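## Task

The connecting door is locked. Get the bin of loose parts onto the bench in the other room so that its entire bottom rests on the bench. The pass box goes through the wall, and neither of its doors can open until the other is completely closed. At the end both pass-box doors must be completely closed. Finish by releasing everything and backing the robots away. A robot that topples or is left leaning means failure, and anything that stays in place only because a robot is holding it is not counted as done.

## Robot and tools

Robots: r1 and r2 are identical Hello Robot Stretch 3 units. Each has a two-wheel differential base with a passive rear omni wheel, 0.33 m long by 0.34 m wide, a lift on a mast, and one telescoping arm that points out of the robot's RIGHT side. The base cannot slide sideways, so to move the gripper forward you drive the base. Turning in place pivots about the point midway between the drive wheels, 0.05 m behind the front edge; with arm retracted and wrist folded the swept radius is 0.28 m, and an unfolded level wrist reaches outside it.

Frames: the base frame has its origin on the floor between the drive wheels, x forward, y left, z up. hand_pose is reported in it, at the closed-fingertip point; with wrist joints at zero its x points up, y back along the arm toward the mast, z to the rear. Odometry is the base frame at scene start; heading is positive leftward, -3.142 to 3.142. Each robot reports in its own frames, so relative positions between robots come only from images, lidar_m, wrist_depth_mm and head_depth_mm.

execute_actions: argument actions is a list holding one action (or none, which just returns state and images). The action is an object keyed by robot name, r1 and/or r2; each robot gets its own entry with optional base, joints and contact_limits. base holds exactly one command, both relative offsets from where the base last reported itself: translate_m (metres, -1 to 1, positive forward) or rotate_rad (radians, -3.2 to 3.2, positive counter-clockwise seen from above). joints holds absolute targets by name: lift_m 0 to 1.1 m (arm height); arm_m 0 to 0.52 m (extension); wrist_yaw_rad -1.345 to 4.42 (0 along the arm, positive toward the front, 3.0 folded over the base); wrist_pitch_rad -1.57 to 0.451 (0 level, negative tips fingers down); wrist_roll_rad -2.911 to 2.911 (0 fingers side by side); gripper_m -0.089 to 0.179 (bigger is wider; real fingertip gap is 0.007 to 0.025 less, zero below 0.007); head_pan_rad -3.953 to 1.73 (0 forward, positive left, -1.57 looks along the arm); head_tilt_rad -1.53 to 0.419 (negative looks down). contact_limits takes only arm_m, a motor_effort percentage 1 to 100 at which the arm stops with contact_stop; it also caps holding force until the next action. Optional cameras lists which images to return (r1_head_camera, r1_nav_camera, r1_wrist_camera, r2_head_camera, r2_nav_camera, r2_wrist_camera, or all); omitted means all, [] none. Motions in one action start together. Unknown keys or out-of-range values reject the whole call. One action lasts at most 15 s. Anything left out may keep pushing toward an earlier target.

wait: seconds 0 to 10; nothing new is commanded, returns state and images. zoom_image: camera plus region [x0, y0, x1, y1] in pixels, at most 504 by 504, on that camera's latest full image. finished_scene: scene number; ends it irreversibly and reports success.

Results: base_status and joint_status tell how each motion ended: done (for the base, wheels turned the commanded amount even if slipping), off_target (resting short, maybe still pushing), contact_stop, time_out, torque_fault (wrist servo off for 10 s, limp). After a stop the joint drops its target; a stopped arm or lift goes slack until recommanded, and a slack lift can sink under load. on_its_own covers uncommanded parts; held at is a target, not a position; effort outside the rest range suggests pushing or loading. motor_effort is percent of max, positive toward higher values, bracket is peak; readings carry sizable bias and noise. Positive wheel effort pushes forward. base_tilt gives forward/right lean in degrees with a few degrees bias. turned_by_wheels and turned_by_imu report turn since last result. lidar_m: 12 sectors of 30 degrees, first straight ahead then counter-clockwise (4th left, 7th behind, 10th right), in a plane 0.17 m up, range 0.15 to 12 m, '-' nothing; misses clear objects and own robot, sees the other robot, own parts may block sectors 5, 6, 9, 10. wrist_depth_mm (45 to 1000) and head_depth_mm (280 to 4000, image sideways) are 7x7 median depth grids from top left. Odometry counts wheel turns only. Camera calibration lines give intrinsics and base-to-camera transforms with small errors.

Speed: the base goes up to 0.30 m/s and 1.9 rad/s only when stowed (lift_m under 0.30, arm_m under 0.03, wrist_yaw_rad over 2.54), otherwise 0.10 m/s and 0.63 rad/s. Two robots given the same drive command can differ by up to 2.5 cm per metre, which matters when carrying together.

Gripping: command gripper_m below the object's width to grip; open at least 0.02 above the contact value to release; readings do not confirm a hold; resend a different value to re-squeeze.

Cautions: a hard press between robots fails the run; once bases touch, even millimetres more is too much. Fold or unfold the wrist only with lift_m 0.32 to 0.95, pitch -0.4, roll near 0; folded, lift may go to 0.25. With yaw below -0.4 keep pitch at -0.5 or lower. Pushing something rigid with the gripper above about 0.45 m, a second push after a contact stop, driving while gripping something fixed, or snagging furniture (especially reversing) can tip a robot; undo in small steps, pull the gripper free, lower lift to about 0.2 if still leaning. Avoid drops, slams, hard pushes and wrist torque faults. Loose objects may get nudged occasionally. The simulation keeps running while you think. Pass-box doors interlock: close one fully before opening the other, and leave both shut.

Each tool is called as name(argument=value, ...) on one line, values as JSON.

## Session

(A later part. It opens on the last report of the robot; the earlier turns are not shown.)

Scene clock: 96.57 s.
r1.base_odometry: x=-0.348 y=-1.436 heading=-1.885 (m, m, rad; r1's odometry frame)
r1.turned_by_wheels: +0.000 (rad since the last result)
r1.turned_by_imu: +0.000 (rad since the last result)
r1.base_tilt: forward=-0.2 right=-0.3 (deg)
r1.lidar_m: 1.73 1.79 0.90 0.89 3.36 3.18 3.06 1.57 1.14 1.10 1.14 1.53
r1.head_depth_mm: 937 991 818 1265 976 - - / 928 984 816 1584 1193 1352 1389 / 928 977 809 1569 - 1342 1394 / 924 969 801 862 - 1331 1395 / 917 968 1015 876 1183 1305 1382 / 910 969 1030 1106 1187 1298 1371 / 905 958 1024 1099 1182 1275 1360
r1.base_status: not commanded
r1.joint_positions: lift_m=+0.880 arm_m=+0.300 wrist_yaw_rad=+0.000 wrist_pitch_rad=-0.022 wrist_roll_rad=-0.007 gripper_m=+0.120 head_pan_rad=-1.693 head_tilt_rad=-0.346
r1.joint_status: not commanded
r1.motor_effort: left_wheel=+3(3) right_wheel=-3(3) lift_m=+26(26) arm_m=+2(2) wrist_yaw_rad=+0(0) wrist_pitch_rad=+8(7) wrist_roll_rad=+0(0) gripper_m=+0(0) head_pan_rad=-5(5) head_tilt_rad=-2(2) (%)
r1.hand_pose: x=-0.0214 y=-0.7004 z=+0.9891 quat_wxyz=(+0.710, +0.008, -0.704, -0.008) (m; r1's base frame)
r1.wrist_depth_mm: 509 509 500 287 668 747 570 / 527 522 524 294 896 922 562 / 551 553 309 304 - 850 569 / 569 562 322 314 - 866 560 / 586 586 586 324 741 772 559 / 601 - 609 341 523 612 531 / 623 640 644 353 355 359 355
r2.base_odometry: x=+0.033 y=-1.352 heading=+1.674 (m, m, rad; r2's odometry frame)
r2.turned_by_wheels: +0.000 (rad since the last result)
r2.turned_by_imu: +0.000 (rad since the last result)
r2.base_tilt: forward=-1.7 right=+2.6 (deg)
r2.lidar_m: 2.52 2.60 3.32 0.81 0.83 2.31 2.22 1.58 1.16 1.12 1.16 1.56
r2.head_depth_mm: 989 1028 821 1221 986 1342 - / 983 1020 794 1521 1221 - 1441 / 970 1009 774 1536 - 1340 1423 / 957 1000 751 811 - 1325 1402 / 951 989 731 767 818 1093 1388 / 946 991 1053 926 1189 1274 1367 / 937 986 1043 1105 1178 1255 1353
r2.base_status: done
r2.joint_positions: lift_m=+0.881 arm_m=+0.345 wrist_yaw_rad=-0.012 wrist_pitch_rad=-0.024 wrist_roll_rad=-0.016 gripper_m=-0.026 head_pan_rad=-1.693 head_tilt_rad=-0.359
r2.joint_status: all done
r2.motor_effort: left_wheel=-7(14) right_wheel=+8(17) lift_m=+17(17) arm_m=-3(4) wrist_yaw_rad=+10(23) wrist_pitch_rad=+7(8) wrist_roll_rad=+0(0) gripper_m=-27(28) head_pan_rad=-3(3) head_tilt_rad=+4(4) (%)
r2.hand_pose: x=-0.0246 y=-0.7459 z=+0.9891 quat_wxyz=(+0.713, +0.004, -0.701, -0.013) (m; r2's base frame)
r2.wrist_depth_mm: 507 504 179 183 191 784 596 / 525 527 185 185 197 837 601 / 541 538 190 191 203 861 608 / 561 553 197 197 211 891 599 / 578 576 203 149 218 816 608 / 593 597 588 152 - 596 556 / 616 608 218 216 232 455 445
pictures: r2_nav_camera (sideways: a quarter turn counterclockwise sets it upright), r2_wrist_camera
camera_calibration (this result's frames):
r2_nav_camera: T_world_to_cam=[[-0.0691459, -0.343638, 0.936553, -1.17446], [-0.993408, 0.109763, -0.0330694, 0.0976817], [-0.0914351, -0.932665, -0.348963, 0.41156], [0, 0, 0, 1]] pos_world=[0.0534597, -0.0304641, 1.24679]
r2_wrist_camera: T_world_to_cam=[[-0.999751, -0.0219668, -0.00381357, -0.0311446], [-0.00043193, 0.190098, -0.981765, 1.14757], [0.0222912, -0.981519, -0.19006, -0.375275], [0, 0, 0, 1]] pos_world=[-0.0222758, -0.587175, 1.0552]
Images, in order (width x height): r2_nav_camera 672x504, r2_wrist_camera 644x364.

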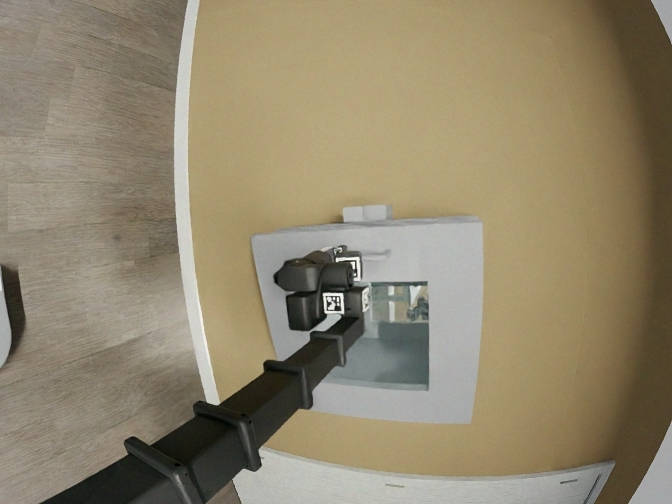

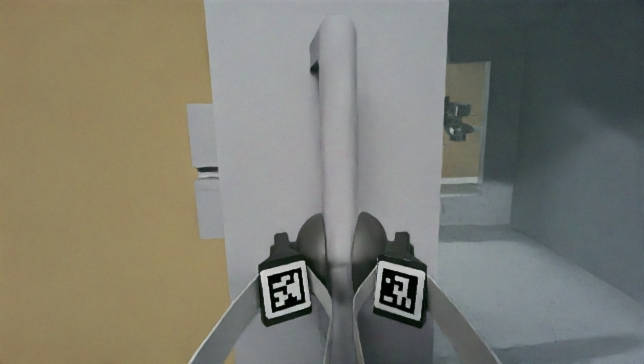

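execute_actions(actions=[{"r2":{"base":{"translate_m":-0.043},"joints":{"arm_m":0.258,"gripper_m":-0.015}}}], cameras=[])

execute_actions(actions=[{"r2":{"base":{"translate_m":-0.075},"joints":{"arm_m":0.181,"wrist_yaw_rad":0.1}}}], cameras=["r2_wrist_camera","r2_nav_camera"])

Scene clock: 124.53 s.
r1.base_odometry: x=-0.348 y=-1.436 heading=-1.885 (m, m, rad; r1's odometry frame)
r1.turned_by_wheels: +0.000 (rad since the last result)
r1.turned_by_imu: +0.000 (rad since the last result)
r1.base_tilt: forward=-0.3 right=-0.4 (deg)
r1.lidar_m: 1.73 1.79 0.89 0.89 3.37 3.20 3.06 1.57 1.14 1.10 1.14 1.53
r1.head_depth_mm: 940 989 822 1268 975 - - / 931 983 815 1667 1193 1348 1397 / 928 977 809 1613 - 1345 1393 / 921 971 806 862 - 1333 1390 / 916 968 1018 873 1185 1303 1383 / 910 966 1033 1102 1184 1290 1372 / 904 961 1024 1097 1178 1286 1359
r1.base_status: not commanded
r1.joint_positions: lift_m=+0.880 arm_m=+0.300 wrist_yaw_rad=+0.000 wrist_pitch_rad=-0.022 wrist_roll_rad=-0.007 gripper_m=+0.120 head_pan_rad=-1.693 head_tilt_rad=-0.346
r1.joint_status: not commanded
r1.motor_effort: left_wheel=+3(3) right_wheel=-4(3) lift_m=+26(26) arm_m=+2(2) wrist_yaw_rad=+1(0) wrist_pitch_rad=+7(8) wrist_roll_rad=+0(0) gripper_m=-1(0) head_pan_rad=-4(5) head_tilt_rad=-2(1) (%)
r1.hand_pose: x=-0.0214 y=-0.7004 z=+0.9891 quat_wxyz=(+0.710, +0.008, -0.704, -0.008) (m; r1's base frame)
r1.wrist_depth_mm: 505 511 503 287 646 719 572 / 527 522 526 290 986 - 565 / 534 541 304 302 - 850 562 / 556 557 323 316 - 831 560 / 587 580 581 325 764 768 557 / 602 - 609 344 536 611 525 / 633 634 626 354 357 360 355
r2.base_odometry: x=+0.037 y=-1.394 heading=+1.674 (m, m, rad; r2's odometry frame)
r2.turned_by_wheels: +0.000 (rad since the last result)
r2.turned_by_imu: +0.000 (rad since the last result)
r2.base_tilt: forward=-1.8 right=+2.6 (deg)
r2.lidar_m: 2.56 2.65 3.31 0.80 0.83 2.26 2.17 1.59 1.16 1.12 1.15 1.56
r2.head_depth_mm: 989 1030 791 1119 948 1351 - / 979 1018 748 1481 1222 - 1441 / 974 1010 710 1541 1272 - 1434 / 965 999 678 725 1203 - 1410 / 954 992 646 679 714 771 1392 / 947 990 848 863 1155 1263 1372 / 935 988 1042 1107 1178 1255 1352
r2.base_status: done
r2.joint_positions: lift_m=+0.881 arm_m=+0.258 wrist_yaw_rad=+0.001 wrist_pitch_rad=-0.025 wrist_roll_rad=-0.016 gripper_m=-0.014 head_pan_rad=-1.693 head_tilt_rad=-0.359
r2.joint_status: all done
r2.motor_effort: left_wheel=-2(14) right_wheel=+1(17) lift_m=+17(18) arm_m=-2(4) wrist_yaw_rad=-1(30) wrist_pitch_rad=+8(8) wrist_roll_rad=+0(0) gripper_m=-18(38) head_pan_rad=-3(3) head_tilt_rad=+4(3) (%)
r2.hand_pose: x=-0.0211 y=-0.6588 z=+0.9888 quat_wxyz=(+0.713, +0.010, -0.701, -0.009) (m; r2's base frame)
r2.wrist_depth_mm: 601 602 174 182 203 764 562 / 621 612 180 183 210 868 560 / 639 630 185 191 216 883 562 / 661 655 190 197 223 872 566 / 688 689 198 150 723 771 569 / 722 706 201 156 635 593 546 / 745 727 211 215 248 451 333
pictures: none
No camera images: the call's "cameras" was empty. Leave "cameras" out to get every camera's image.

Scene clock: 126.30 s.
r1.base_odometry: x=-0.348 y=-1.436 heading=-1.885 (m, m, rad; r1's odometry frame)
r1.turned_by_wheels: +0.000 (rad since the last result)
r1.turned_by_imu: +0.000 (rad since the last result)
r1.base_tilt: forward=-0.3 right=-0.3 (deg)
r1.lidar_m: 1.73 1.79 0.89 0.89 3.34 3.19 3.07 1.57 1.14 1.10 1.14 1.52
r1.head_depth_mm: 938 989 822 1258 972 - - / 933 987 814 1824 1197 1346 1397 / 924 975 809 1691 - 1354 1397 / 924 972 804 862 - 1334 1398 / 917 966 1015 872 1184 1300 1385 / 909 966 1033 1111 1186 1285 1372 / 905 960 1031 1096 1181 1271 1361
r1.base_status: not commanded
r1.joint_positions: lift_m=+0.880 arm_m=+0.300 wrist_yaw_rad=+0.000 wrist_pitch_rad=-0.022 wrist_roll_rad=-0.007 gripper_m=+0.120 head_pan_rad=-1.693 head_tilt_rad=-0.346
r1.joint_status: not commanded
r1.motor_effort: left_wheel=+3(3) right_wheel=-4(3) lift_m=+26(26) arm_m=+2(2) wrist_yaw_rad=+0(0) wrist_pitch_rad=+8(8) wrist_roll_rad=+1(0) gripper_m=-1(0) head_pan_rad=-5(5) head_tilt_rad=-2(2) (%)
r1.hand_pose: x=-0.0214 y=-0.7004 z=+0.9891 quat_wxyz=(+0.710, +0.008, -0.704, -0.008) (m; r1's base frame)
r1.wrist_depth_mm: 510 507 502 288 672 740 574 / 525 526 518 293 - - 569 / 543 540 306 305 - 847 570 / 577 565 322 314 - 864 567 / 587 571 578 325 755 744 568 / 614 - 603 338 536 605 528 / 629 626 641 352 357 362 356
r2.base_odometry: x=+0.045 y=-1.469 heading=+1.674 (m, m, rad; r2's odometry frame)
r2.turned_by_wheels: +0.000 (rad since the last result)
r2.turned_by_imu: +0.000 (rad since the last result)
r2.base_tilt: forward=-1.7 right=+2.5 (deg)
r2.lidar_m: 2.63 2.72 3.30 0.80 0.83 2.18 2.09 1.59 1.17 1.12 1.16 1.56
r2.head_depth_mm: 991 1030 796 878 942 1344 - / 979 1020 729 1245 1100 - - / 974 1012 672 1538 1149 - - / 965 1001 623 1520 1141 - - / 955 994 581 616 640 - 1398 / 946 980 544 578 616 660 1334 / 935 978 1019 882 1170 1254 1356
r2.base_status: done
r2.joint_positions: lift_m=+0.881 arm_m=+0.181 wrist_yaw_rad=+0.099 wrist_pitch_rad=-0.026 wrist_roll_rad=-0.016 gripper_m=-0.014 head_pan_rad=-1.693 head_tilt_rad=-0.359
r2.joint_status: all done
r2.motor_effort: left_wheel=-3(22) right_wheel=+2(17) lift_m=+17(17) arm_m=-3(5) wrist_yaw_rad=-1(37) wrist_pitch_rad=+8(8) wrist_roll_rad=+0(1) gripper_m=-18(23) head_pan_rad=-3(3) head_tilt_rad=+4(4) (%)
r2.hand_pose: x=+0.0038 y=-0.5806 z=+0.9886 quat_wxyz=(+0.713, +0.044, -0.700, +0.026) (m; r2's base frame)
r2.wrist_depth_mm: 747 724 171 183 652 778 555 / 774 743 175 182 974 923 559 / 797 764 181 191 - 926 553 / 824 795 188 197 - 945 547 / 858 816 193 151 783 777 551 / 896 844 197 156 641 587 520 / 927 885 210 207 254 336 357
pictures: r2_nav_camera (sideways: a quarter turn counterclockwise sets it upright), r2_wrist_camera
camera_calibration (this result's frames):
r2_nav_camera: T_world_to_cam=[[-0.0691458, -0.343638, 0.936553, -1.17446], [-0.993408, 0.109763, -0.0330694, 0.0976817], [-0.0914349, -0.932665, -0.348963, 0.41156], [0, 0, 0, 1]] pos_world=[0.0534597, -0.0304641, 1.24679]
r2_wrist_camera: T_world_to_cam=[[-0.991086, -0.133166, -0.00387909, -0.0635687], [-0.021786, 0.19073, -0.981401, 1.11576], [0.131429, -0.972568, -0.191931, -0.207122], [0, 0, 0, 1]] pos_world=[-0.0114723, -0.422715, 1.05501]
Images, in order (width x height): r2_nav_camera 672x504, r2_wrist_camera 644x364.

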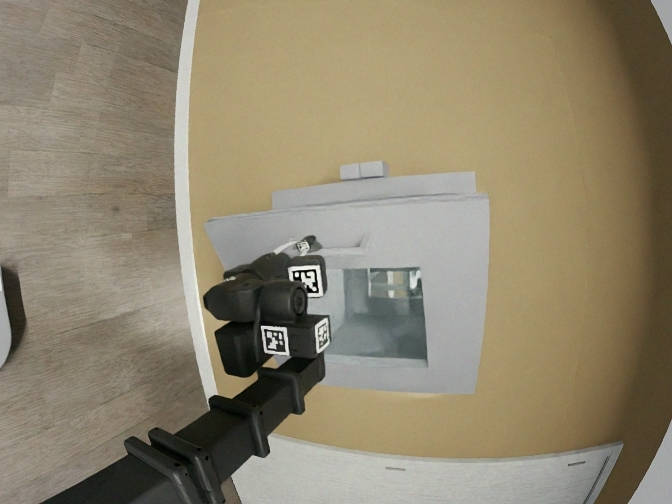

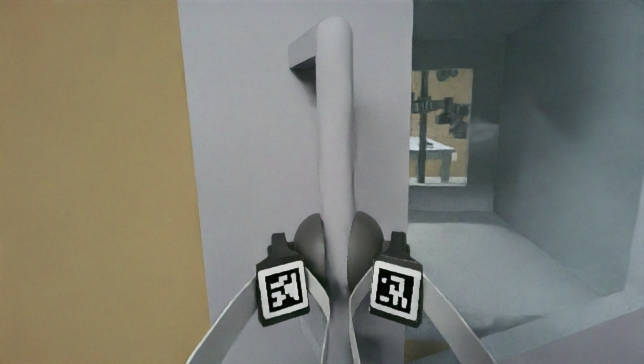

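execute_actions(actions=[{"r2":{"base":{"translate_m":-0.093},"joints":{"arm_m":0.118,"wrist_yaw_rad":0.22}}}], cameras=[])

execute_actions(actions=[{"r2":{"base":{"translate_m":-0.113},"joints":{"arm_m":0.074,"wrist_yaw_rad":0.38,"head_pan_rad":-1.2,"head_tilt_rad":-0.6}}}], cameras=["r2_wrist_camera"])

Scene clock: 137.57 s.
r1.base_odometry: x=-0.348 y=-1.436 heading=-1.885 (m, m, rad; r1's odometry frame)
r1.turned_by_wheels: +0.000 (rad since the last result)
r1.turned_by_imu: +0.000 (rad since the last result)
r1.base_tilt: forward=-0.2 right=-0.3 (deg)
r1.lidar_m: 1.73 1.79 0.90 0.89 3.36 3.19 3.05 1.57 1.14 1.10 1.14 1.52
r1.head_depth_mm: 937 989 821 1262 975 - - / 932 982 818 3683 1196 1354 1397 / 928 976 810 1713 - 1352 1394 / 919 972 804 864 - 1336 1392 / 917 965 1014 873 1184 1299 1386 / 912 968 1030 1108 1191 1295 1368 / 906 961 1025 1092 1178 1275 1362
r1.base_status: not commanded
r1.joint_positions: lift_m=+0.880 arm_m=+0.300 wrist_yaw_rad=+0.000 wrist_pitch_rad=-0.022 wrist_roll_rad=-0.007 gripper_m=+0.120 head_pan_rad=-1.693 head_tilt_rad=-0.346
r1.joint_status: not commanded
r1.motor_effort: left_wheel=+3(3) right_wheel=-4(3) lift_m=+26(26) arm_m=+2(2) wrist_yaw_rad=+0(0) wrist_pitch_rad=+7(7) wrist_roll_rad=+0(0) gripper_m=+2(0) head_pan_rad=-5(5) head_tilt_rad=-1(2) (%)
r1.hand_pose: x=-0.0214 y=-0.7004 z=+0.9891 quat_wxyz=(+0.710, +0.008, -0.704, -0.008) (m; r1's base frame)
r1.wrist_depth_mm: 514 512 499 284 661 729 560 / 522 526 519 295 - - 567 / 547 544 308 304 - 850 567 / 574 565 319 316 - 857 560 / 591 571 575 328 741 749 566 / 607 - 615 343 532 599 535 / 621 644 631 357 357 360 358
r2.base_odometry: x=+0.054 y=-1.561 heading=+1.674 (m, m, rad; r2's odometry frame)
r2.turned_by_wheels: +0.000 (rad since the last result)
r2.turned_by_imu: +0.000 (rad since the last result)
r2.base_tilt: forward=-1.7 right=+2.6 (deg)
r2.lidar_m: 2.73 2.82 3.33 0.80 0.83 2.09 2.00 1.59 1.17 1.12 1.16 1.57
r2.head_depth_mm: 991 1038 875 1171 1265 1355 - / 982 1022 794 865 925 1327 - / 975 1015 728 1405 1146 894 - / 965 1004 673 1525 1140 830 - / 955 993 626 1512 1134 - - / 949 982 584 618 654 690 1380 / 938 966 549 576 604 646 695
r2.base_status: done
r2.joint_positions: lift_m=+0.881 arm_m=+0.118 wrist_yaw_rad=+0.219 wrist_pitch_rad=-0.023 wrist_roll_rad=-0.016 gripper_m=-0.015 head_pan_rad=-1.693 head_tilt_rad=-0.359
r2.joint_status: all done
r2.motor_effort: left_wheel=-1(23) right_wheel=+0(20) lift_m=+18(18) arm_m=-3(8) wrist_yaw_rad=+1(50) wrist_pitch_rad=+7(8) wrist_roll_rad=+1(0) gripper_m=-10(24) head_pan_rad=-3(4) head_tilt_rad=+4(4) (%)
r2.hand_pose: x=+0.0340 y=-0.5128 z=+0.9893 quat_wxyz=(+0.710, +0.085, -0.696, +0.070) (m; r2's base frame)
r2.wrist_depth_mm: 942 856 247 267 792 802 558 / - 904 250 274 - 972 549 / - 928 259 281 - - 547 / - 968 266 288 - - 543 / - 984 277 294 867 828 432 / - - 285 - 634 595 426 / - - 305 315 348 383 430
pictures: none
No camera images: the call's "cameras" was empty. Leave "cameras" out to get every camera's image.

Scene clock: 139.87 s.
r1.base_odometry: x=-0.348 y=-1.436 heading=-1.885 (m, m, rad; r1's odometry frame)
r1.turned_by_wheels: +0.000 (rad since the last result)
r1.turned_by_imu: +0.000 (rad since the last result)
r1.base_tilt: forward=-0.3 right=-0.4 (deg)
r1.lidar_m: 1.73 1.79 0.89 0.89 3.37 3.18 3.07 1.57 1.14 1.10 1.14 1.53
r1.head_depth_mm: 939 989 822 1263 974 - - / 932 983 812 3754 1190 1345 1396 / 924 976 809 1709 - 1350 1401 / 921 969 803 863 - 1335 1390 / 915 965 1018 875 1187 1302 1386 / 908 969 1031 1107 1190 1293 1373 / 905 963 1027 1098 1182 1278 1363
r1.base_status: not commanded
r1.joint_positions: lift_m=+0.880 arm_m=+0.300 wrist_yaw_rad=+0.000 wrist_pitch_rad=-0.022 wrist_roll_rad=-0.007 gripper_m=+0.120 head_pan_rad=-1.693 head_tilt_rad=-0.346
r1.joint_status: not commanded
r1.motor_effort: left_wheel=+3(3) right_wheel=-3(3) lift_m=+26(26) arm_m=+2(2) wrist_yaw_rad=+0(0) wrist_pitch_rad=+8(7) wrist_roll_rad=+0(0) gripper_m=-1(1) head_pan_rad=-5(5) head_tilt_rad=-2(2) (%)
r1.hand_pose: x=-0.0214 y=-0.7004 z=+0.9891 quat_wxyz=(+0.710, +0.008, -0.704, -0.008) (m; r1's base frame)
r1.wrist_depth_mm: 511 508 503 285 668 732 570 / 530 525 524 293 - - 571 / 540 541 305 307 - 837 566 / 576 563 323 313 - 841 564 / 587 582 584 326 728 744 573 / 615 - 609 342 531 602 536 / 648 630 624 352 352 358 357
r2.base_odometry: x=+0.066 y=-1.674 heading=+1.674 (m, m, rad; r2's odometry frame)
r2.turned_by_wheels: +0.000 (rad since the last result)
r2.turned_by_imu: +0.000 (rad since the last result)
r2.base_tilt: forward=-1.7 right=+2.6 (deg)
r2.lidar_m: 2.83 2.94 0.83 0.80 2.76 1.97 1.89 1.59 1.17 1.12 1.16 1.56
r2.head_depth_mm: 551 597 1418 1056 819 - - / 540 589 1421 1049 847 1521 1287 / 531 582 639 728 814 1543 1306 / 525 573 624 696 800 1550 1301 / 1066 1169 1295 1438 1638 1551 1294 / 1112 1220 1357 1516 1720 1544 1295 / 1154 1280 1423 1610 1790 1523 1292
r2.base_status: done
r2.joint_positions: lift_m=+0.881 arm_m=+0.074 wrist_yaw_rad=+0.379 wrist_pitch_rad=-0.023 wrist_roll_rad=-0.016 gripper_m=-0.015 head_pan_rad=-1.207 head_tilt_rad=-0.592
r2.joint_status: all done
r2.motor_effort: left_wheel=-1(9) right_wheel=+1(1) lift_m=+18(17) arm_m=-2(0) wrist_yaw_rad=+0(2) wrist_pitch_rad=+7(7) wrist_roll_rad=+0(0) gripper_m=-11(11) head_pan_rad=+2(28) head_tilt_rad=-3(19) (%)
r2.hand_pose: x=+0.0731 y=-0.4567 z=+0.9893 quat_wxyz=(+0.702, +0.140, -0.687, +0.126) (m; r2's base frame)
r2.wrist_depth_mm: - - 337 348 780 798 397 / - - 346 360 - - 413 / - - 356 367 - - 414 / - - 368 376 - - 423 / - - 379 387 887 854 437 / - - 394 - 641 439 447 / - - - 419 433 449 461
pictures: r2_wrist_camera
camera_calibration (this result's frames):
r2_wrist_camera: T_world_to_cam=[[-0.915767, -0.401691, -0.0037766, -0.106672], [-0.0725281, 0.17458, -0.981968, 1.0913], [0.395107, -0.89898, -0.189009, -0.0842236], [0, 0, 0, 1]] pos_world=[0.0147403, -0.309083, 1.0553]
Images, in order (width x height): r2_wrist_camera 644x364.

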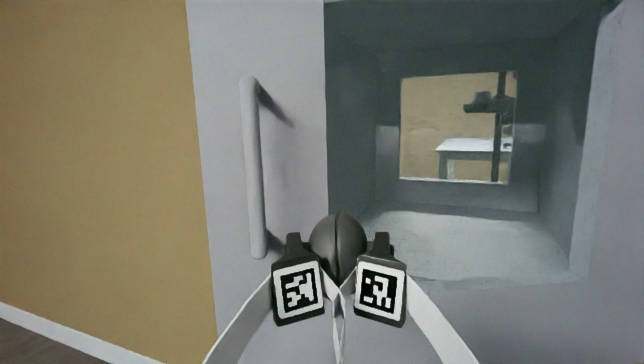

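execute_actions(actions=[{"r2":{"base":{"translate_m":0.52},"joints":{"arm_m":0.19,"wrist_yaw_rad":-0.8,"wrist_pitch_rad":-0.52,"gripper_m":0.0,"head_pan_rad":-1.9,"head_tilt_rad":-0.7}}}], cameras=["r2_head_camera","r2_nav_camera"])

Scene clock: 171.73 s.
r1.base_odometry: x=-0.348 y=-1.436 heading=-1.885 (m, m, rad; r1's odometry frame)
r1.turned_by_wheels: +0.000 (rad since the last result)
r1.turned_by_imu: -0.001 (rad since the last result)
r1.base_tilt: forward=-0.3 right=-0.3 (deg)
r1.lidar_m: 1.73 1.79 0.89 0.89 3.38 3.17 3.06 1.57 1.14 1.10 1.14 1.52
r1.head_depth_mm: 937 989 817 1265 971 - - / 932 981 816 2626 1188 1353 1404 / 928 978 808 1698 - 1349 1397 / 917 968 804 863 - 1337 1398 / 916 964 1016 874 1183 1299 1375 / 911 967 1030 1104 1188 1295 1373 / 908 961 1022 1098 1184 1282 1352
r1.base_status: not commanded
r1.joint_positions: lift_m=+0.880 arm_m=+0.300 wrist_yaw_rad=+0.000 wrist_pitch_rad=-0.022 wrist_roll_rad=-0.007 gripper_m=+0.120 head_pan_rad=-1.693 head_tilt_rad=-0.346
r1.joint_status: not commanded
r1.motor_effort: left_wheel=+3(3) right_wheel=-3(3) lift_m=+26(26) arm_m=+2(2) wrist_yaw_rad=+0(0) wrist_pitch_rad=+7(8) wrist_roll_rad=+0(0) gripper_m=+0(1) head_pan_rad=-5(5) head_tilt_rad=-2(2) (%)
r1.hand_pose: x=-0.0214 y=-0.7004 z=+0.9891 quat_wxyz=(+0.710, +0.008, -0.704, -0.008) (m; r1's base frame)
r1.wrist_depth_mm: 522 512 501 286 654 732 561 / 533 531 523 291 - - 575 / 552 551 309 304 - 864 562 / 567 572 322 314 - 831 561 / 601 582 577 326 745 776 564 / 605 - 604 343 532 596 534 / 621 631 626 356 353 362 352
r2.base_odometry: x=+0.013 y=-1.157 heading=+1.674 (m, m, rad; r2's odometry frame)
r2.turned_by_wheels: +0.000 (rad since the last result)
r2.turned_by_imu: +0.001 (rad since the last result)
r2.base_tilt: forward=-1.7 right=+2.6 (deg)
r2.lidar_m: 2.32 2.40 3.23 1.44 1.00 2.51 2.41 1.61 1.16 1.11 1.15 1.55
r2.head_depth_mm: 631 1166 1139 1606 1730 - - / 550 618 703 899 - - - / 540 600 668 727 - 1408 1240 / 3048 1499 1197 - 1626 1440 1235 / 785 862 984 - - 1418 1241 / 925 1005 1165 - - 1430 1236 / 920 1014 1134 1279 1451 1427 1233
r2.base_status: done
r2.joint_positions: lift_m=+0.881 arm_m=+0.190 wrist_yaw_rad=-0.798 wrist_pitch_rad=-0.533 wrist_roll_rad=-0.016 gripper_m=+0.000 head_pan_rad=-1.893 head_tilt_rad=-0.691
r2.joint_status: all done
r2.motor_effort: left_wheel=-2(5) right_wheel=+1(4) lift_m=+17(17) arm_m=+2(2) wrist_yaw_rad=-2(3) wrist_pitch_rad=+4(4) wrist_roll_rad=+0(0) gripper_m=-4(60) head_pan_rad=-3(29) head_tilt_rad=-3(13) (%)
r2.hand_pose: x=-0.1709 y=-0.4801 z=+0.8684 quat_wxyz=(+0.562, -0.090, -0.696, -0.438) (m; r2's base frame)
r2.wrist_depth_mm: 392 874 850 252 - - - / 533 600 618 274 - - - / 594 513 879 305 - - - / 643 753 974 344 - - - / 681 835 - - - - - / 730 899 - - - - - / 780 971 - - 974 999 991
pictures: r2_head_camera (sideways: a quarter turn clockwise sets it upright), r2_nav_camera (sideways: a quarter turn counterclockwise sets it upright)
camera_calibration (this result's frames):
r2_head_camera: T_world_to_cam=[[0.140216, 0.595849, -0.790761, 1.05128], [0.961761, -0.271743, -0.0342252, 0.0452477], [-0.235277, -0.755725, -0.611167, 0.751572], [0, 0, 0, 1]] pos_world=[-0.014096, -0.0461278, 1.2922]
r2_nav_camera: T_world_to_cam=[[-0.22668, -0.594952, 0.771135, -0.95777], [-0.94824, 0.315593, -0.0352528, 0.100234], [-0.222391, -0.739212, -0.635695, 0.785438], [0, 0, 0, 1]] pos_world=[0.0526124, -0.0208554, 1.2414]
Images, in order (width x height): r2_head_camera 896x504, r2_nav_camera 672x504.

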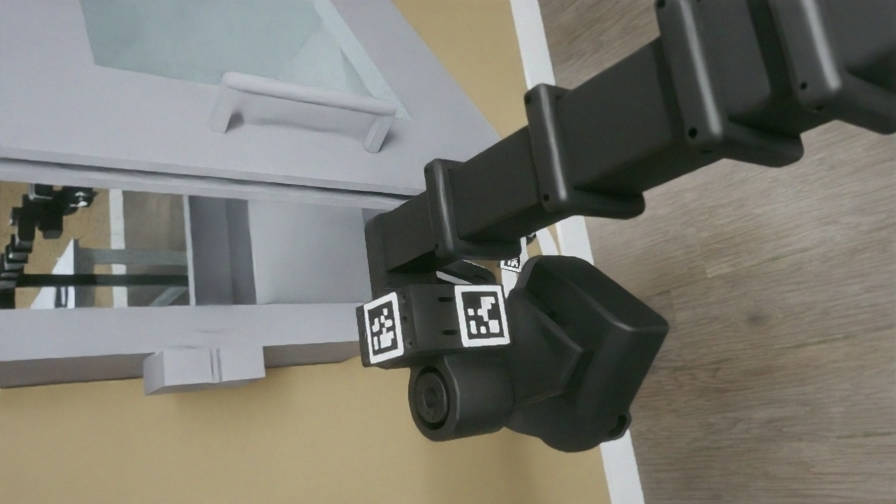

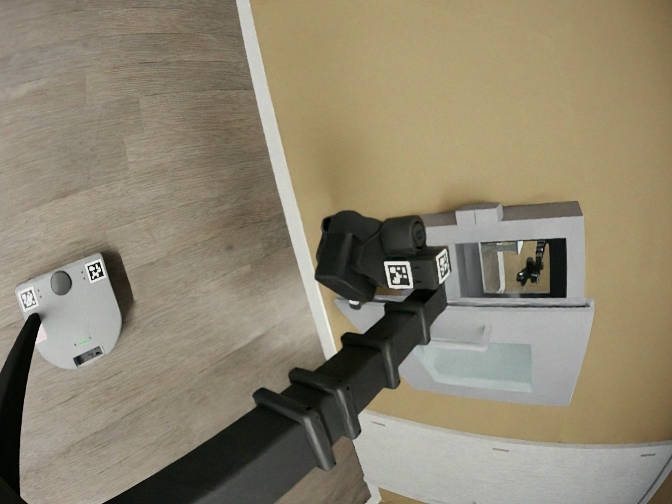

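execute_actions(actions=[{"r2":{"joints":{"arm_m":0.385},"base":{"translate_m":-0.03}}}], cameras=[])

execute_actions(actions=[{"r2":{"base":{"translate_m":-0.11}}}], cameras=["r2_wrist_camera","r2_nav_camera"])

Scene clock: 187.63 s.
r1.base_odometry: x=-0.348 y=-1.436 heading=-1.885 (m, m, rad; r1's odometry frame)
r1.turned_by_wheels: +0.000 (rad since the last result)
r1.turned_by_imu: +0.000 (rad since the last result)
r1.base_tilt: forward=-0.3 right=-0.3 (deg)
r1.lidar_m: 1.73 1.79 0.90 0.89 3.37 3.19 3.06 1.57 1.14 1.10 1.14 1.52
r1.head_depth_mm: 938 993 821 1260 973 - - / 932 982 815 2653 1195 1349 1395 / 927 976 809 1713 - 1343 1393 / 917 973 805 862 - 1336 1393 / 914 964 1015 873 1183 1302 1376 / 907 967 1033 1105 1194 1292 1373 / 905 961 1024 1097 1182 1276 1363
r1.base_status: not commanded
r1.joint_positions: lift_m=+0.880 arm_m=+0.300 wrist_yaw_rad=+0.000 wrist_pitch_rad=-0.022 wrist_roll_rad=-0.007 gripper_m=+0.120 head_pan_rad=-1.693 head_tilt_rad=-0.346
r1.joint_status: not commanded
r1.motor_effort: left_wheel=+3(3) right_wheel=-4(3) lift_m=+26(26) arm_m=+2(2) wrist_yaw_rad=+0(0) wrist_pitch_rad=+7(7) wrist_roll_rad=+0(1) gripper_m=+0(0) head_pan_rad=-5(5) head_tilt_rad=-2(1) (%)
r1.hand_pose: x=-0.0214 y=-0.7004 z=+0.9891 quat_wxyz=(+0.710, +0.008, -0.704, -0.008) (m; r1's base frame)
r1.wrist_depth_mm: 516 512 506 286 654 732 574 / 524 544 521 293 - - 565 / 545 545 308 306 - 836 565 / 562 567 321 311 - 833 567 / 587 576 585 324 752 754 557 / 607 - 607 344 531 616 536 / 623 637 632 354 356 356 355
r2.base_odometry: x=+0.016 y=-1.186 heading=+1.674 (m, m, rad; r2's odometry frame)
r2.turned_by_wheels: +0.000 (rad since the last result)
r2.turned_by_imu: +0.000 (rad since the last result)
r2.base_tilt: forward=-1.7 right=+2.5 (deg)
r2.lidar_m: 2.35 2.43 3.29 1.43 0.85 2.47 2.38 1.61 1.16 1.11 1.15 1.56
r2.head_depth_mm: 658 1116 1073 1616 1759 - - / 575 655 1119 934 - - - / 518 582 665 789 - 1380 1245 / 3047 1484 1202 - 1619 1440 1241 / 2168 1446 - 1391 1585 1432 1235 / 850 836 - 1366 1530 1426 1229 / 921 1013 1126 1283 1464 1423 1226
r2.base_status: done
r2.joint_positions: lift_m=+0.881 arm_m=+0.385 wrist_yaw_rad=-0.799 wrist_pitch_rad=-0.533 wrist_roll_rad=-0.016 gripper_m=+0.000 head_pan_rad=-1.893 head_tilt_rad=-0.691
r2.joint_status: all done
r2.motor_effort: left_wheel=-2(8) right_wheel=+1(2) lift_m=+17(18) arm_m=+2(0) wrist_yaw_rad=-1(2) wrist_pitch_rad=+4(4) wrist_roll_rad=+0(1) gripper_m=-4(5) head_pan_rad=-3(3) head_tilt_rad=-3(4) (%)
r2.hand_pose: x=-0.1710 y=-0.6749 z=+0.8683 quat_wxyz=(+0.562, -0.090, -0.696, -0.438) (m; r2's base frame)
r2.wrist_depth_mm: 232 772 834 755 619 475 95 / 252 598 629 595 627 184 91 / 418 303 476 510 - 169 87 / 460 333 418 934 - 157 93 / 494 535 763 987 - 146 103 / 532 653 813 - 298 140 118 / 568 711 924 - 982 153 969
pictures: none
No camera images: the call's "cameras" was empty. Leave "cameras" out to get every camera's image.

Scene clock: 189.90 s.
r1.base_odometry: x=-0.348 y=-1.436 heading=-1.885 (m, m, rad; r1's odometry frame)
r1.turned_by_wheels: +0.000 (rad since the last result)
r1.turned_by_imu: +0.000 (rad since the last result)
r1.base_tilt: forward=-0.3 right=-0.3 (deg)
r1.lidar_m: 1.73 1.79 0.90 0.89 3.38 3.18 3.07 1.58 1.14 1.10 1.14 1.52
r1.head_depth_mm: 937 987 823 1263 974 - - / 931 982 815 3750 1191 1350 1404 / 923 970 810 1747 - 1357 1399 / 920 970 803 862 - 1329 1390 / 914 966 1017 876 1181 1297 1380 / 911 964 1034 1103 1195 1284 1372 / 908 958 1023 1100 1183 1283 1366
r1.base_status: not commanded
r1.joint_positions: lift_m=+0.880 arm_m=+0.300 wrist_yaw_rad=+0.000 wrist_pitch_rad=-0.022 wrist_roll_rad=-0.007 gripper_m=+0.120 head_pan_rad=-1.693 head_tilt_rad=-0.346
r1.joint_status: not commanded
r1.motor_effort: left_wheel=+3(3) right_wheel=-4(3) lift_m=+26(26) arm_m=+2(2) wrist_yaw_rad=+0(0) wrist_pitch_rad=+7(7) wrist_roll_rad=+0(0) gripper_m=+0(0) head_pan_rad=-5(5) head_tilt_rad=-2(2) (%)
r1.hand_pose: x=-0.0214 y=-0.7004 z=+0.9891 quat_wxyz=(+0.710, +0.008, -0.704, -0.008) (m; r1's base frame)
r1.wrist_depth_mm: 511 507 510 287 678 718 575 / 526 538 524 295 - - 572 / 554 555 308 304 - 843 563 / 577 556 322 312 - 843 552 / 583 598 597 326 734 755 561 / 604 - 619 342 529 605 535 / 632 634 633 355 357 360 358
r2.base_odometry: x=+0.027 y=-1.296 heading=+1.674 (m, m, rad; r2's odometry frame)
r2.turned_by_wheels: +0.000 (rad since the last result)
r2.turned_by_imu: +0.000 (rad since the last result)
r2.base_tilt: forward=-1.8 right=+2.5 (deg)
r2.lidar_m: 2.46 2.54 3.30 0.82 0.83 2.36 2.27 1.57 1.16 1.12 1.15 1.56
r2.head_depth_mm: 761 911 1069 1624 1772 - - / 623 1119 1115 1545 - - - / 535 1262 1089 854 - 1376 1241 / 473 529 602 - 1576 1439 1237 / 2131 1430 - 1369 1579 1436 1234 / 3017 1409 - 1370 1525 1435 1230 / 756 812 1127 1290 1470 1422 1227
r2.base_status: done
r2.joint_positions: lift_m=+0.881 arm_m=+0.385 wrist_yaw_rad=-0.800 wrist_pitch_rad=-0.536 wrist_roll_rad=-0.016 gripper_m=+0.000 head_pan_rad=-1.893 head_tilt_rad=-0.692
r2.joint_status: not commanded
r2.motor_effort: left_wheel=-1(12) right_wheel=-1(18) lift_m=+18(18) arm_m=+1(3) wrist_yaw_rad=-1(8) wrist_pitch_rad=+5(5) wrist_roll_rad=+0(0) gripper_m=-4(4) head_pan_rad=-3(3) head_tilt_rad=-3(4) (%)
r2.hand_pose: x=-0.1707 y=-0.6746 z=+0.8677 quat_wxyz=(+0.561, -0.089, -0.696, -0.439) (m; r2's base frame)
r2.wrist_depth_mm: 693 756 802 638 531 - 69 / 644 632 626 594 555 - 68 / 492 487 472 506 448 116 66 / 398 393 420 957 391 111 65 / 322 353 762 988 302 107 63 / 316 648 832 - 197 103 62 / 571 724 935 - 947 99 61
pictures: r2_nav_camera (sideways: a quarter turn counterclockwise sets it upright), r2_wrist_camera
camera_calibration (this result's frames):
r2_nav_camera: T_world_to_cam=[[-0.226996, -0.595237, 0.770822, -0.957361], [-0.94813, 0.315921, -0.0352532, 0.100234], [-0.222535, -0.738842, -0.636075, 0.785932], [0, 0, 0, 1]] pos_world=[0.0526149, -0.0208425, 1.2414]
r2_wrist_camera: T_world_to_cam=[[-0.716557, 0.69724, -0.0200648, 0.371588], [0.461761, 0.452602, -0.762842, 1.08086], [-0.522803, -0.555885, -0.646273, 0.264825], [0, 0, 0, 1]] pos_world=[-0.0943822, -0.601071, 1.00313]
Images, in order (width x height): r2_nav_camera 672x504, r2_wrist_camera 644x364.

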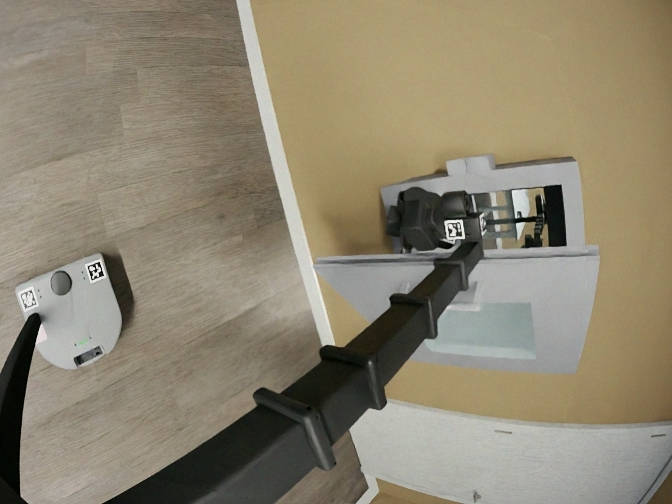

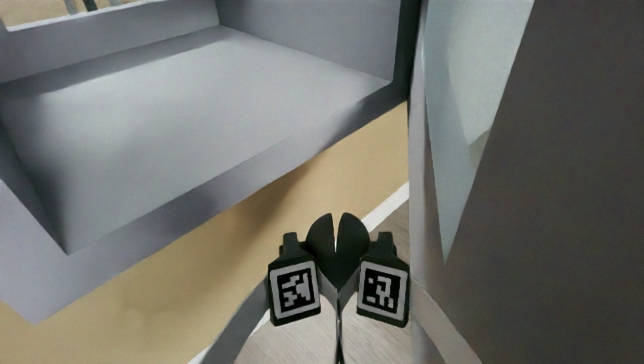

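execute_actions(actions=[{"r2":{"joints":{"arm_m":0.2},"base":{"translate_m":-0.17}}}], cameras=["r2_wrist_camera","r2_nav_camera"])

Scene clock: 198.00 s.
r1.base_odometry: x=-0.348 y=-1.436 heading=-1.885 (m, m, rad; r1's odometry frame)
r1.turned_by_wheels: +0.000 (rad since the last result)
r1.turned_by_imu: +0.000 (rad since the last result)
r1.base_tilt: forward=-0.2 right=-0.3 (deg)
r1.lidar_m: 1.73 1.80 0.90 0.89 3.36 3.18 3.05 1.57 1.14 1.10 1.14 1.52
r1.head_depth_mm: 941 991 820 1270 971 - - / 933 981 815 - 1193 1355 1401 / 929 974 809 3742 - 1346 1397 / 920 970 802 863 - 1331 1388 / 917 963 1015 874 1187 1306 1382 / 910 969 1029 1103 1192 1291 1368 / 904 957 1026 1097 1176 1275 1362
r1.base_status: not commanded
r1.joint_positions: lift_m=+0.880 arm_m=+0.300 wrist_yaw_rad=+0.000 wrist_pitch_rad=-0.022 wrist_roll_rad=-0.007 gripper_m=+0.120 head_pan_rad=-1.693 head_tilt_rad=-0.346
r1.joint_status: not commanded
r1.motor_effort: left_wheel=+3(3) right_wheel=-3(3) lift_m=+26(26) arm_m=+2(2) wrist_yaw_rad=+0(0) wrist_pitch_rad=+7(8) wrist_roll_rad=+0(0) gripper_m=+1(1) head_pan_rad=-4(5) head_tilt_rad=-2(2) (%)
r1.hand_pose: x=-0.0214 y=-0.7004 z=+0.9891 quat_wxyz=(+0.710, +0.008, -0.704, -0.008) (m; r1's base frame)
r1.wrist_depth_mm: 512 512 506 289 674 745 563 / 529 516 522 294 - - 574 / 539 546 307 303 - 857 558 / 563 569 320 315 - 841 563 / 581 583 583 329 726 757 570 / 611 - 608 343 538 601 538 / 631 622 649 354 354 357 360
r2.base_odometry: x=+0.044 y=-1.465 heading=+1.674 (m, m, rad; r2's odometry frame)
r2.turned_by_wheels: +0.000 (rad since the last result)
r2.turned_by_imu: +0.000 (rad since the last result)
r2.base_tilt: forward=-1.7 right=+2.6 (deg)
r2.lidar_m: 2.63 2.72 3.31 0.80 0.83 2.19 2.10 1.59 1.16 1.12 1.16 1.56
r2.head_depth_mm: 318 374 1337 1547 1733 - - / 752 456 418 470 - - - / 899 979 1074 1390 - 1390 1239 / 1174 1283 1195 - 1637 1440 1238 / 1590 1444 1217 - - 1431 1231 / 3000 2381 1156 - - 1427 1227 / 3370 1401 1144 1282 1475 1427 1221
r2.base_status: done
r2.joint_positions: lift_m=+0.880 arm_m=+0.200 wrist_yaw_rad=-0.799 wrist_pitch_rad=-0.534 wrist_roll_rad=-0.016 gripper_m=+0.000 head_pan_rad=-1.893 head_tilt_rad=-0.692
r2.joint_status: all done
r2.motor_effort: left_wheel=-1(17) right_wheel=+0(45) lift_m=+22(22) arm_m=-3(3) wrist_yaw_rad=-1(12) wrist_pitch_rad=+5(5) wrist_roll_rad=+0(0) gripper_m=-4(4) head_pan_rad=-3(3) head_tilt_rad=-3(3) (%)
r2.hand_pose: x=-0.1708 y=-0.4904 z=+0.8679 quat_wxyz=(+0.561, -0.089, -0.696, -0.438) (m; r2's base frame)
r2.wrist_depth_mm: 808 793 557 944 - 120 92 / 658 637 602 503 - 126 96 / 497 513 878 394 - 132 99 / 442 772 978 456 250 138 103 / 688 843 - - 222 146 107 / 725 899 - - 212 154 111 / 783 973 - 990 978 161 115
pictures: r2_nav_camera (sideways: a quarter turn counterclockwise sets it upright), r2_wrist_camera
camera_calibration (this result's frames):
r2_nav_camera: T_world_to_cam=[[-0.227059, -0.595428, 0.770656, -0.957144], [-0.948128, 0.315929, -0.0352534, 0.100234], [-0.222482, -0.738684, -0.636276, 0.786194], [0, 0, 0, 1]] pos_world=[0.0526199, -0.0208275, 1.2414]
r2_wrist_camera: T_world_to_cam=[[-0.716955, 0.696831, -0.0200263, 0.24275], [0.46076, 0.452118, -0.763734, 0.99795], [-0.523139, -0.55679, -0.645221, 0.365898], [0, 0, 0, 1]] pos_world=[-0.0943594, -0.416619, 1.00311]
Images, in order (width x height): r2_nav_camera 672x504, r2_wrist_camera 644x364.

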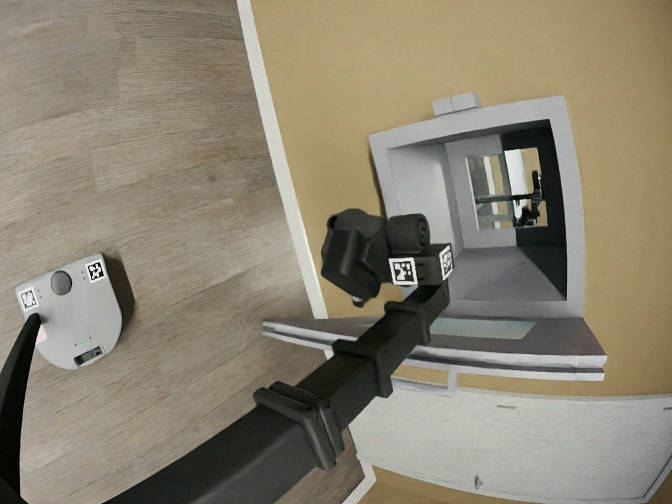

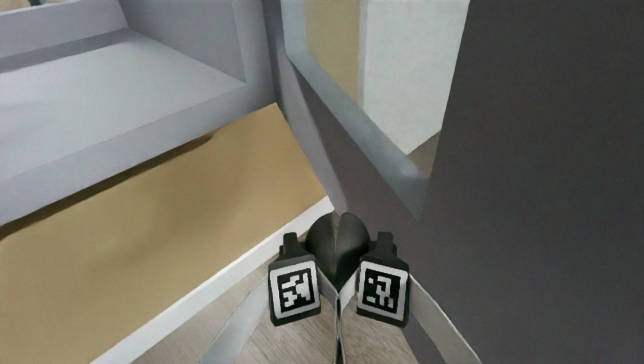

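execute_actions(actions=[{"r2":{"joints":{"arm_m":0.16,"wrist_yaw_rad":-1.1},"base":{"translate_m":-0.21}}}], cameras=["r2_nav_camera"])

Scene clock: 206.00 s.
r1.base_odometry: x=-0.348 y=-1.436 heading=-1.885 (m, m, rad; r1's odometry frame)
r1.turned_by_wheels: +0.000 (rad since the last result)
r1.turned_by_imu: +0.000 (rad since the last result)
r1.base_tilt: forward=-0.3 right=-0.3 (deg)
r1.lidar_m: 1.72 1.79 0.90 0.89 3.38 3.20 3.06 1.57 1.15 1.10 1.14 1.52
r1.head_depth_mm: 942 991 820 1264 974 - - / 932 985 815 - 1194 1352 1395 / 923 974 808 3711 - 1349 1394 / 922 971 803 861 - 1331 1394 / 917 963 1017 874 1181 1301 1381 / 909 967 1029 1110 1190 1291 1371 / 907 962 1026 1100 1183 1282 1354
r1.base_status: not commanded
r1.joint_positions: lift_m=+0.880 arm_m=+0.300 wrist_yaw_rad=+0.000 wrist_pitch_rad=-0.022 wrist_roll_rad=-0.007 gripper_m=+0.120 head_pan_rad=-1.693 head_tilt_rad=-0.346
r1.joint_status: not commanded
r1.motor_effort: left_wheel=+3(3) right_wheel=-3(3) lift_m=+26(26) arm_m=+2(2) wrist_yaw_rad=+1(0) wrist_pitch_rad=+7(7) wrist_roll_rad=+0(0) gripper_m=+0(1) head_pan_rad=-5(5) head_tilt_rad=-2(2) (%)
r1.hand_pose: x=-0.0214 y=-0.7004 z=+0.9891 quat_wxyz=(+0.710, +0.008, -0.704, -0.008) (m; r1's base frame)
r1.wrist_depth_mm: 500 504 507 286 658 741 570 / 524 518 515 293 - - 571 / 552 536 307 306 - 839 569 / 566 562 320 315 - 846 566 / 595 577 577 327 734 759 555 / 606 - 611 343 534 618 540 / 629 643 649 357 355 363 360
r2.base_odometry: x=+0.066 y=-1.674 heading=+1.674 (m, m, rad; r2's odometry frame)
r2.turned_by_wheels: +0.000 (rad since the last result)
r2.turned_by_imu: +0.000 (rad since the last result)
r2.base_tilt: forward=-1.6 right=+2.5 (deg)
r2.lidar_m: 2.84 2.94 0.83 0.80 2.75 1.97 1.89 1.60 1.17 1.12 1.16 1.57
r2.head_depth_mm: 431 463 483 514 543 - - / 497 1189 1355 1489 626 - - / 599 1151 1304 1427 - 1406 1242 / 722 804 893 - - 1433 1239 / 808 905 1025 - - 1367 1237 / 1216 1365 1155 1039 - 1368 1233 / 2751 2286 1150 1289 1460 1421 1223
r2.base_status: done
r2.joint_positions: lift_m=+0.880 arm_m=+0.160 wrist_yaw_rad=-1.099 wrist_pitch_rad=-0.537 wrist_roll_rad=-0.016 gripper_m=+0.000 head_pan_rad=-1.893 head_tilt_rad=-0.692
r2.joint_status: all done
r2.motor_effort: left_wheel=-1(8) right_wheel=+0(23) lift_m=+21(21) arm_m=-3(10) wrist_yaw_rad=-2(36) wrist_pitch_rad=+5(6) wrist_roll_rad=+0(1) gripper_m=-5(7) head_pan_rad=-4(3) head_tilt_rad=-3(3) (%)
r2.hand_pose: x=-0.2066 y=-0.3996 z=+0.8673 quat_wxyz=(+0.489, -0.191, -0.675, -0.518) (m; r2's base frame)
r2.wrist_depth_mm: 641 802 - 179 157 143 132 / 670 818 - 198 173 157 146 / 366 331 - - 192 172 - / 456 361 295 255 214 189 - / 760 884 351 284 240 219 - / 790 - - - 268 - - / 812 - - - 981 979 970
pictures: r2_nav_camera (sideways: a quarter turn counterclockwise sets it upright)
camera_calibration (this result's frames):
r2_nav_camera: T_world_to_cam=[[-0.227059, -0.595428, 0.770656, -0.957144], [-0.948128, 0.315929, -0.0352534, 0.100234], [-0.222482, -0.738684, -0.636276, 0.786194], [0, 0, 0, 1]] pos_world=[0.0526199, -0.0208275, 1.2414]
Images, in order (width x height): r2_nav_camera 672x504.

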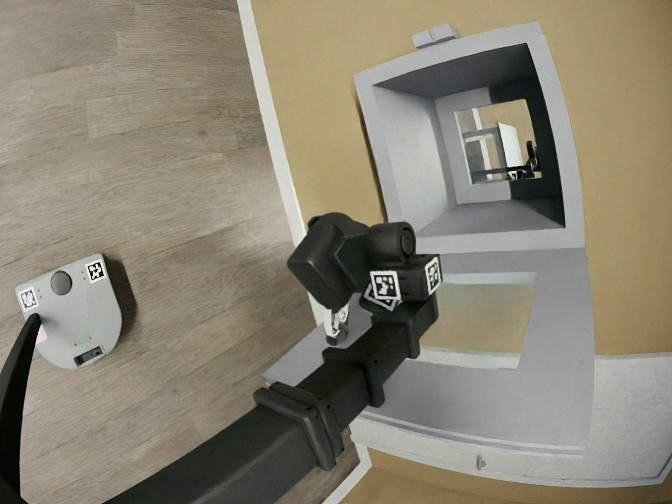

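execute_actions(actions=[{"r2":{"joints":{"arm_m":0.0,"wrist_yaw_rad":2.9,"wrist_pitch_rad":-0.48,"lift_m":0.285,"head_pan_rad":-3.9,"head_tilt_rad":-0.5},"base":{"translate_m":0.64}}}], cameras=[])

execute_actions(actions=[{"r2":{"joints":{"head_pan_rad":-2.7},"base":{"rotate_rad":-1.565}}}], cameras=["r2_head_camera"])

Scene clock: 224.83 s.
r1.base_odometry: x=-0.348 y=-1.436 heading=-1.885 (m, m, rad; r1's odometry frame)
r1.turned_by_wheels: +0.000 (rad since the last result)
r1.turned_by_imu: -0.001 (rad since the last result)
r1.base_tilt: forward=-0.3 right=-0.3 (deg)
r1.lidar_m: 1.73 1.79 0.89 0.89 3.38 3.16 3.06 1.57 1.14 1.10 1.14 1.53
r1.head_depth_mm: 938 988 820 1262 975 - - / 930 985 814 2585 1193 1346 1395 / 925 975 811 3710 - 1342 1396 / 925 972 803 861 - 1334 1388 / 915 963 1018 876 1180 1300 1388 / 909 967 1034 1106 1197 1286 1368 / 907 961 1023 1098 1180 1280 1353
r1.base_status: not commanded
r1.joint_positions: lift_m=+0.880 arm_m=+0.300 wrist_yaw_rad=+0.000 wrist_pitch_rad=-0.022 wrist_roll_rad=-0.007 gripper_m=+0.120 head_pan_rad=-1.693 head_tilt_rad=-0.346
r1.joint_status: not commanded
r1.motor_effort: left_wheel=+3(3) right_wheel=-4(3) lift_m=+26(26) arm_m=+1(2) wrist_yaw_rad=+0(0) wrist_pitch_rad=+8(7) wrist_roll_rad=+0(0) gripper_m=-1(0) head_pan_rad=-4(5) head_tilt_rad=-2(2) (%)
r1.hand_pose: x=-0.0214 y=-0.7004 z=+0.9891 quat_wxyz=(+0.710, +0.008, -0.704, -0.008) (m; r1's base frame)
r1.wrist_depth_mm: 508 511 497 287 667 731 570 / 530 529 526 292 - - 565 / 546 542 310 305 - 853 565 / 572 558 321 317 - 840 554 / 586 586 585 327 750 753 554 / 605 - 608 343 525 605 532 / 630 626 635 356 358 356 357
r2.base_odometry: x=+0.000 y=-1.037 heading=+1.673 (m, m, rad; r2's odometry frame)
r2.turned_by_wheels: +0.000 (rad since the last result)
r2.turned_by_imu: +0.002 (rad since the last result)
r2.base_tilt: forward=-1.7 right=+2.4 (deg)
r2.lidar_m: 2.20 2.28 3.08 2.05 1.00 2.65 2.53 1.60 1.16 1.11 1.15 1.55
r2.head_depth_mm: 3299 3453 - - - - - / 3476 3698 3909 2938 1182 - - / 3266 3511 3864 2920 1260 1347 1382 / 2964 3199 3543 2889 2114 1667 1372 / 2768 2972 3209 2889 2118 1663 1377 / 2560 2760 2960 2833 2081 1653 1372 / 2398 2546 2743 2820 2076 1652 1365
r2.base_status: done
r2.joint_positions: lift_m=+0.286 arm_m=+0.003 wrist_yaw_rad=+2.899 wrist_pitch_rad=-0.499 wrist_roll_rad=-0.016 gripper_m=+0.000 head_pan_rad=-3.893 head_tilt_rad=-0.506
r2.joint_status: all done
joint sent to its limit — the command would take r2.arm_m past its lower limit, so that joint was sent only as far as its limit.
r2.motor_effort: left_wheel=-2(12) right_wheel=+0(6) lift_m=+17(19) arm_m=-2(1) wrist_yaw_rad=+0(1) wrist_pitch_rad=+6(6) wrist_roll_rad=+0(0) gripper_m=-4(5) head_pan_rad=-3(32) head_tilt_rad=+3(19) (%)
r2.hand_pose: x=+0.0300 y=+0.0597 z=+0.2805 quat_wxyz=(+0.256, +0.696, +0.093, +0.665) (m; r2's base frame)
r2.wrist_depth_mm: - - - - - - - / 775 - - - - - - / 817 - 851 841 822 802 765 / 694 - 672 666 659 640 621 / 572 562 557 576 547 535 524 / 486 501 - - 478 456 454 / - - - - 401 406 399
pictures: none
No camera images: the call's "cameras" was empty. Leave "cameras" out to get every camera's image.

Scene clock: 227.07 s.
r1.base_odometry: x=-0.348 y=-1.436 heading=-1.885 (m, m, rad; r1's odometry frame)
r1.turned_by_wheels: +0.000 (rad since the last result)
r1.turned_by_imu: +0.000 (rad since the last result)
r1.base_tilt: forward=-0.3 right=-0.4 (deg)
r1.lidar_m: 1.73 1.79 0.90 0.89 3.37 3.20 3.06 1.57 1.15 1.10 1.14 1.52
r1.head_depth_mm: 936 990 820 1266 975 - - / 932 981 813 3690 1191 1347 1399 / 926 975 810 3696 - 1352 1399 / 921 970 804 864 - 1331 1388 / 917 965 1017 873 1178 1303 1382 / 914 967 1029 1107 1196 1287 1371 / 903 962 1022 1099 1181 1269 1360
r1.base_status: not commanded
r1.joint_positions: lift_m=+0.880 arm_m=+0.300 wrist_yaw_rad=+0.000 wrist_pitch_rad=-0.022 wrist_roll_rad=-0.007 gripper_m=+0.120 head_pan_rad=-1.693 head_tilt_rad=-0.346
r1.joint_status: not commanded
r1.motor_effort: left_wheel=+3(3) right_wheel=-4(3) lift_m=+26(26) arm_m=+2(2) wrist_yaw_rad=+0(0) wrist_pitch_rad=+7(8) wrist_roll_rad=+0(0) gripper_m=-1(1) head_pan_rad=-5(5) head_tilt_rad=-2(2) (%)
r1.hand_pose: x=-0.0214 y=-0.7004 z=+0.9891 quat_wxyz=(+0.710, +0.008, -0.704, -0.008) (m; r1's base frame)
r1.wrist_depth_mm: 514 511 499 287 664 731 578 / 527 519 529 292 - - 577 / 544 548 307 305 - 860 565 / 566 569 318 314 - 835 556 / 580 582 589 328 758 765 563 / 609 - 622 340 533 614 542 / 632 643 643 354 358 359 358
r2.base_odometry: x=+0.000 y=-1.037 heading=+0.109 (m, m, rad; r2's odometry frame)
r2.turned_by_wheels: -1.565 (rad since the last result)
r2.turned_by_imu: -1.568 (rad since the last result)
r2.base_tilt: forward=-1.8 right=+2.6 (deg)
r2.lidar_m: 1.11 1.15 1.57 2.20 2.28 3.09 2.05 0.90 2.62 2.53 1.59 1.15
r2.head_depth_mm: 2769 2933 3178 2977 2158 1692 1386 / 2844 3071 3256 2050 2069 1688 1385 / 3007 3208 3366 1566 1665 1630 1387 / 3128 3344 3643 1525 1209 1305 1339 / 3265 3552 3783 1520 1171 1269 1341 / 3420 3702 3880 2796 1235 1380 1364 / 3210 3424 3571 2810 2074 1655 1362
r2.base_status: done
r2.joint_positions: lift_m=+0.286 arm_m=+0.003 wrist_yaw_rad=+2.899 wrist_pitch_rad=-0.499 wrist_roll_rad=-0.016 gripper_m=+0.000 head_pan_rad=-2.707 head_tilt_rad=-0.506
r2.joint_status: all done
r2.motor_effort: left_wheel=+3(17) right_wheel=-4(9) lift_m=+18(17) arm_m=-3(2) wrist_yaw_rad=+0(1) wrist_pitch_rad=+6(6) wrist_roll_rad=+0(0) gripper_m=-4(4) head_pan_rad=+3(34) head_tilt_rad=+3(3) (%)
r2.hand_pose: x=+0.0300 y=+0.0597 z=+0.2805 quat_wxyz=(+0.256, +0.696, +0.093, +0.665) (m; r2's base frame)
r2.wrist_depth_mm: - - - - - - - / - - - - - - - / 874 - 853 836 811 791 789 / 700 - 672 667 636 646 625 / 578 562 563 573 546 536 525 / 494 500 - - 475 456 457 / - - - - 402 405 401
pictures: r2_head_camera (sideways: a quarter turn clockwise sets it upright)
camera_calibration (this result's frames):
r2_head_camera: T_world_to_cam=[[0.38817, 0.241468, -0.889391, 1.17838], [0.456202, -0.888874, -0.0422207, 0.0587502], [-0.800752, -0.389353, -0.455193, 0.552089], [0, 0, 0, 1]] pos_world=[-0.0421266, -0.0173613, 1.30183]
Images, in order (width x height): r2_head_camera 896x504.

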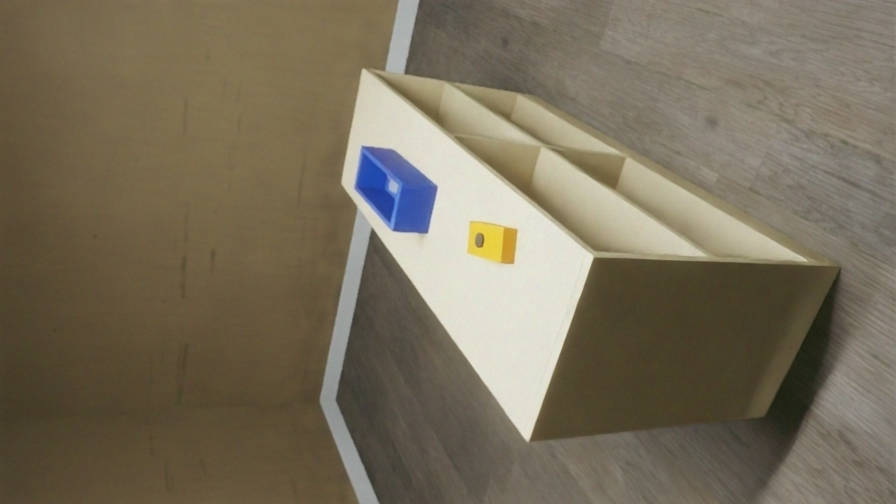

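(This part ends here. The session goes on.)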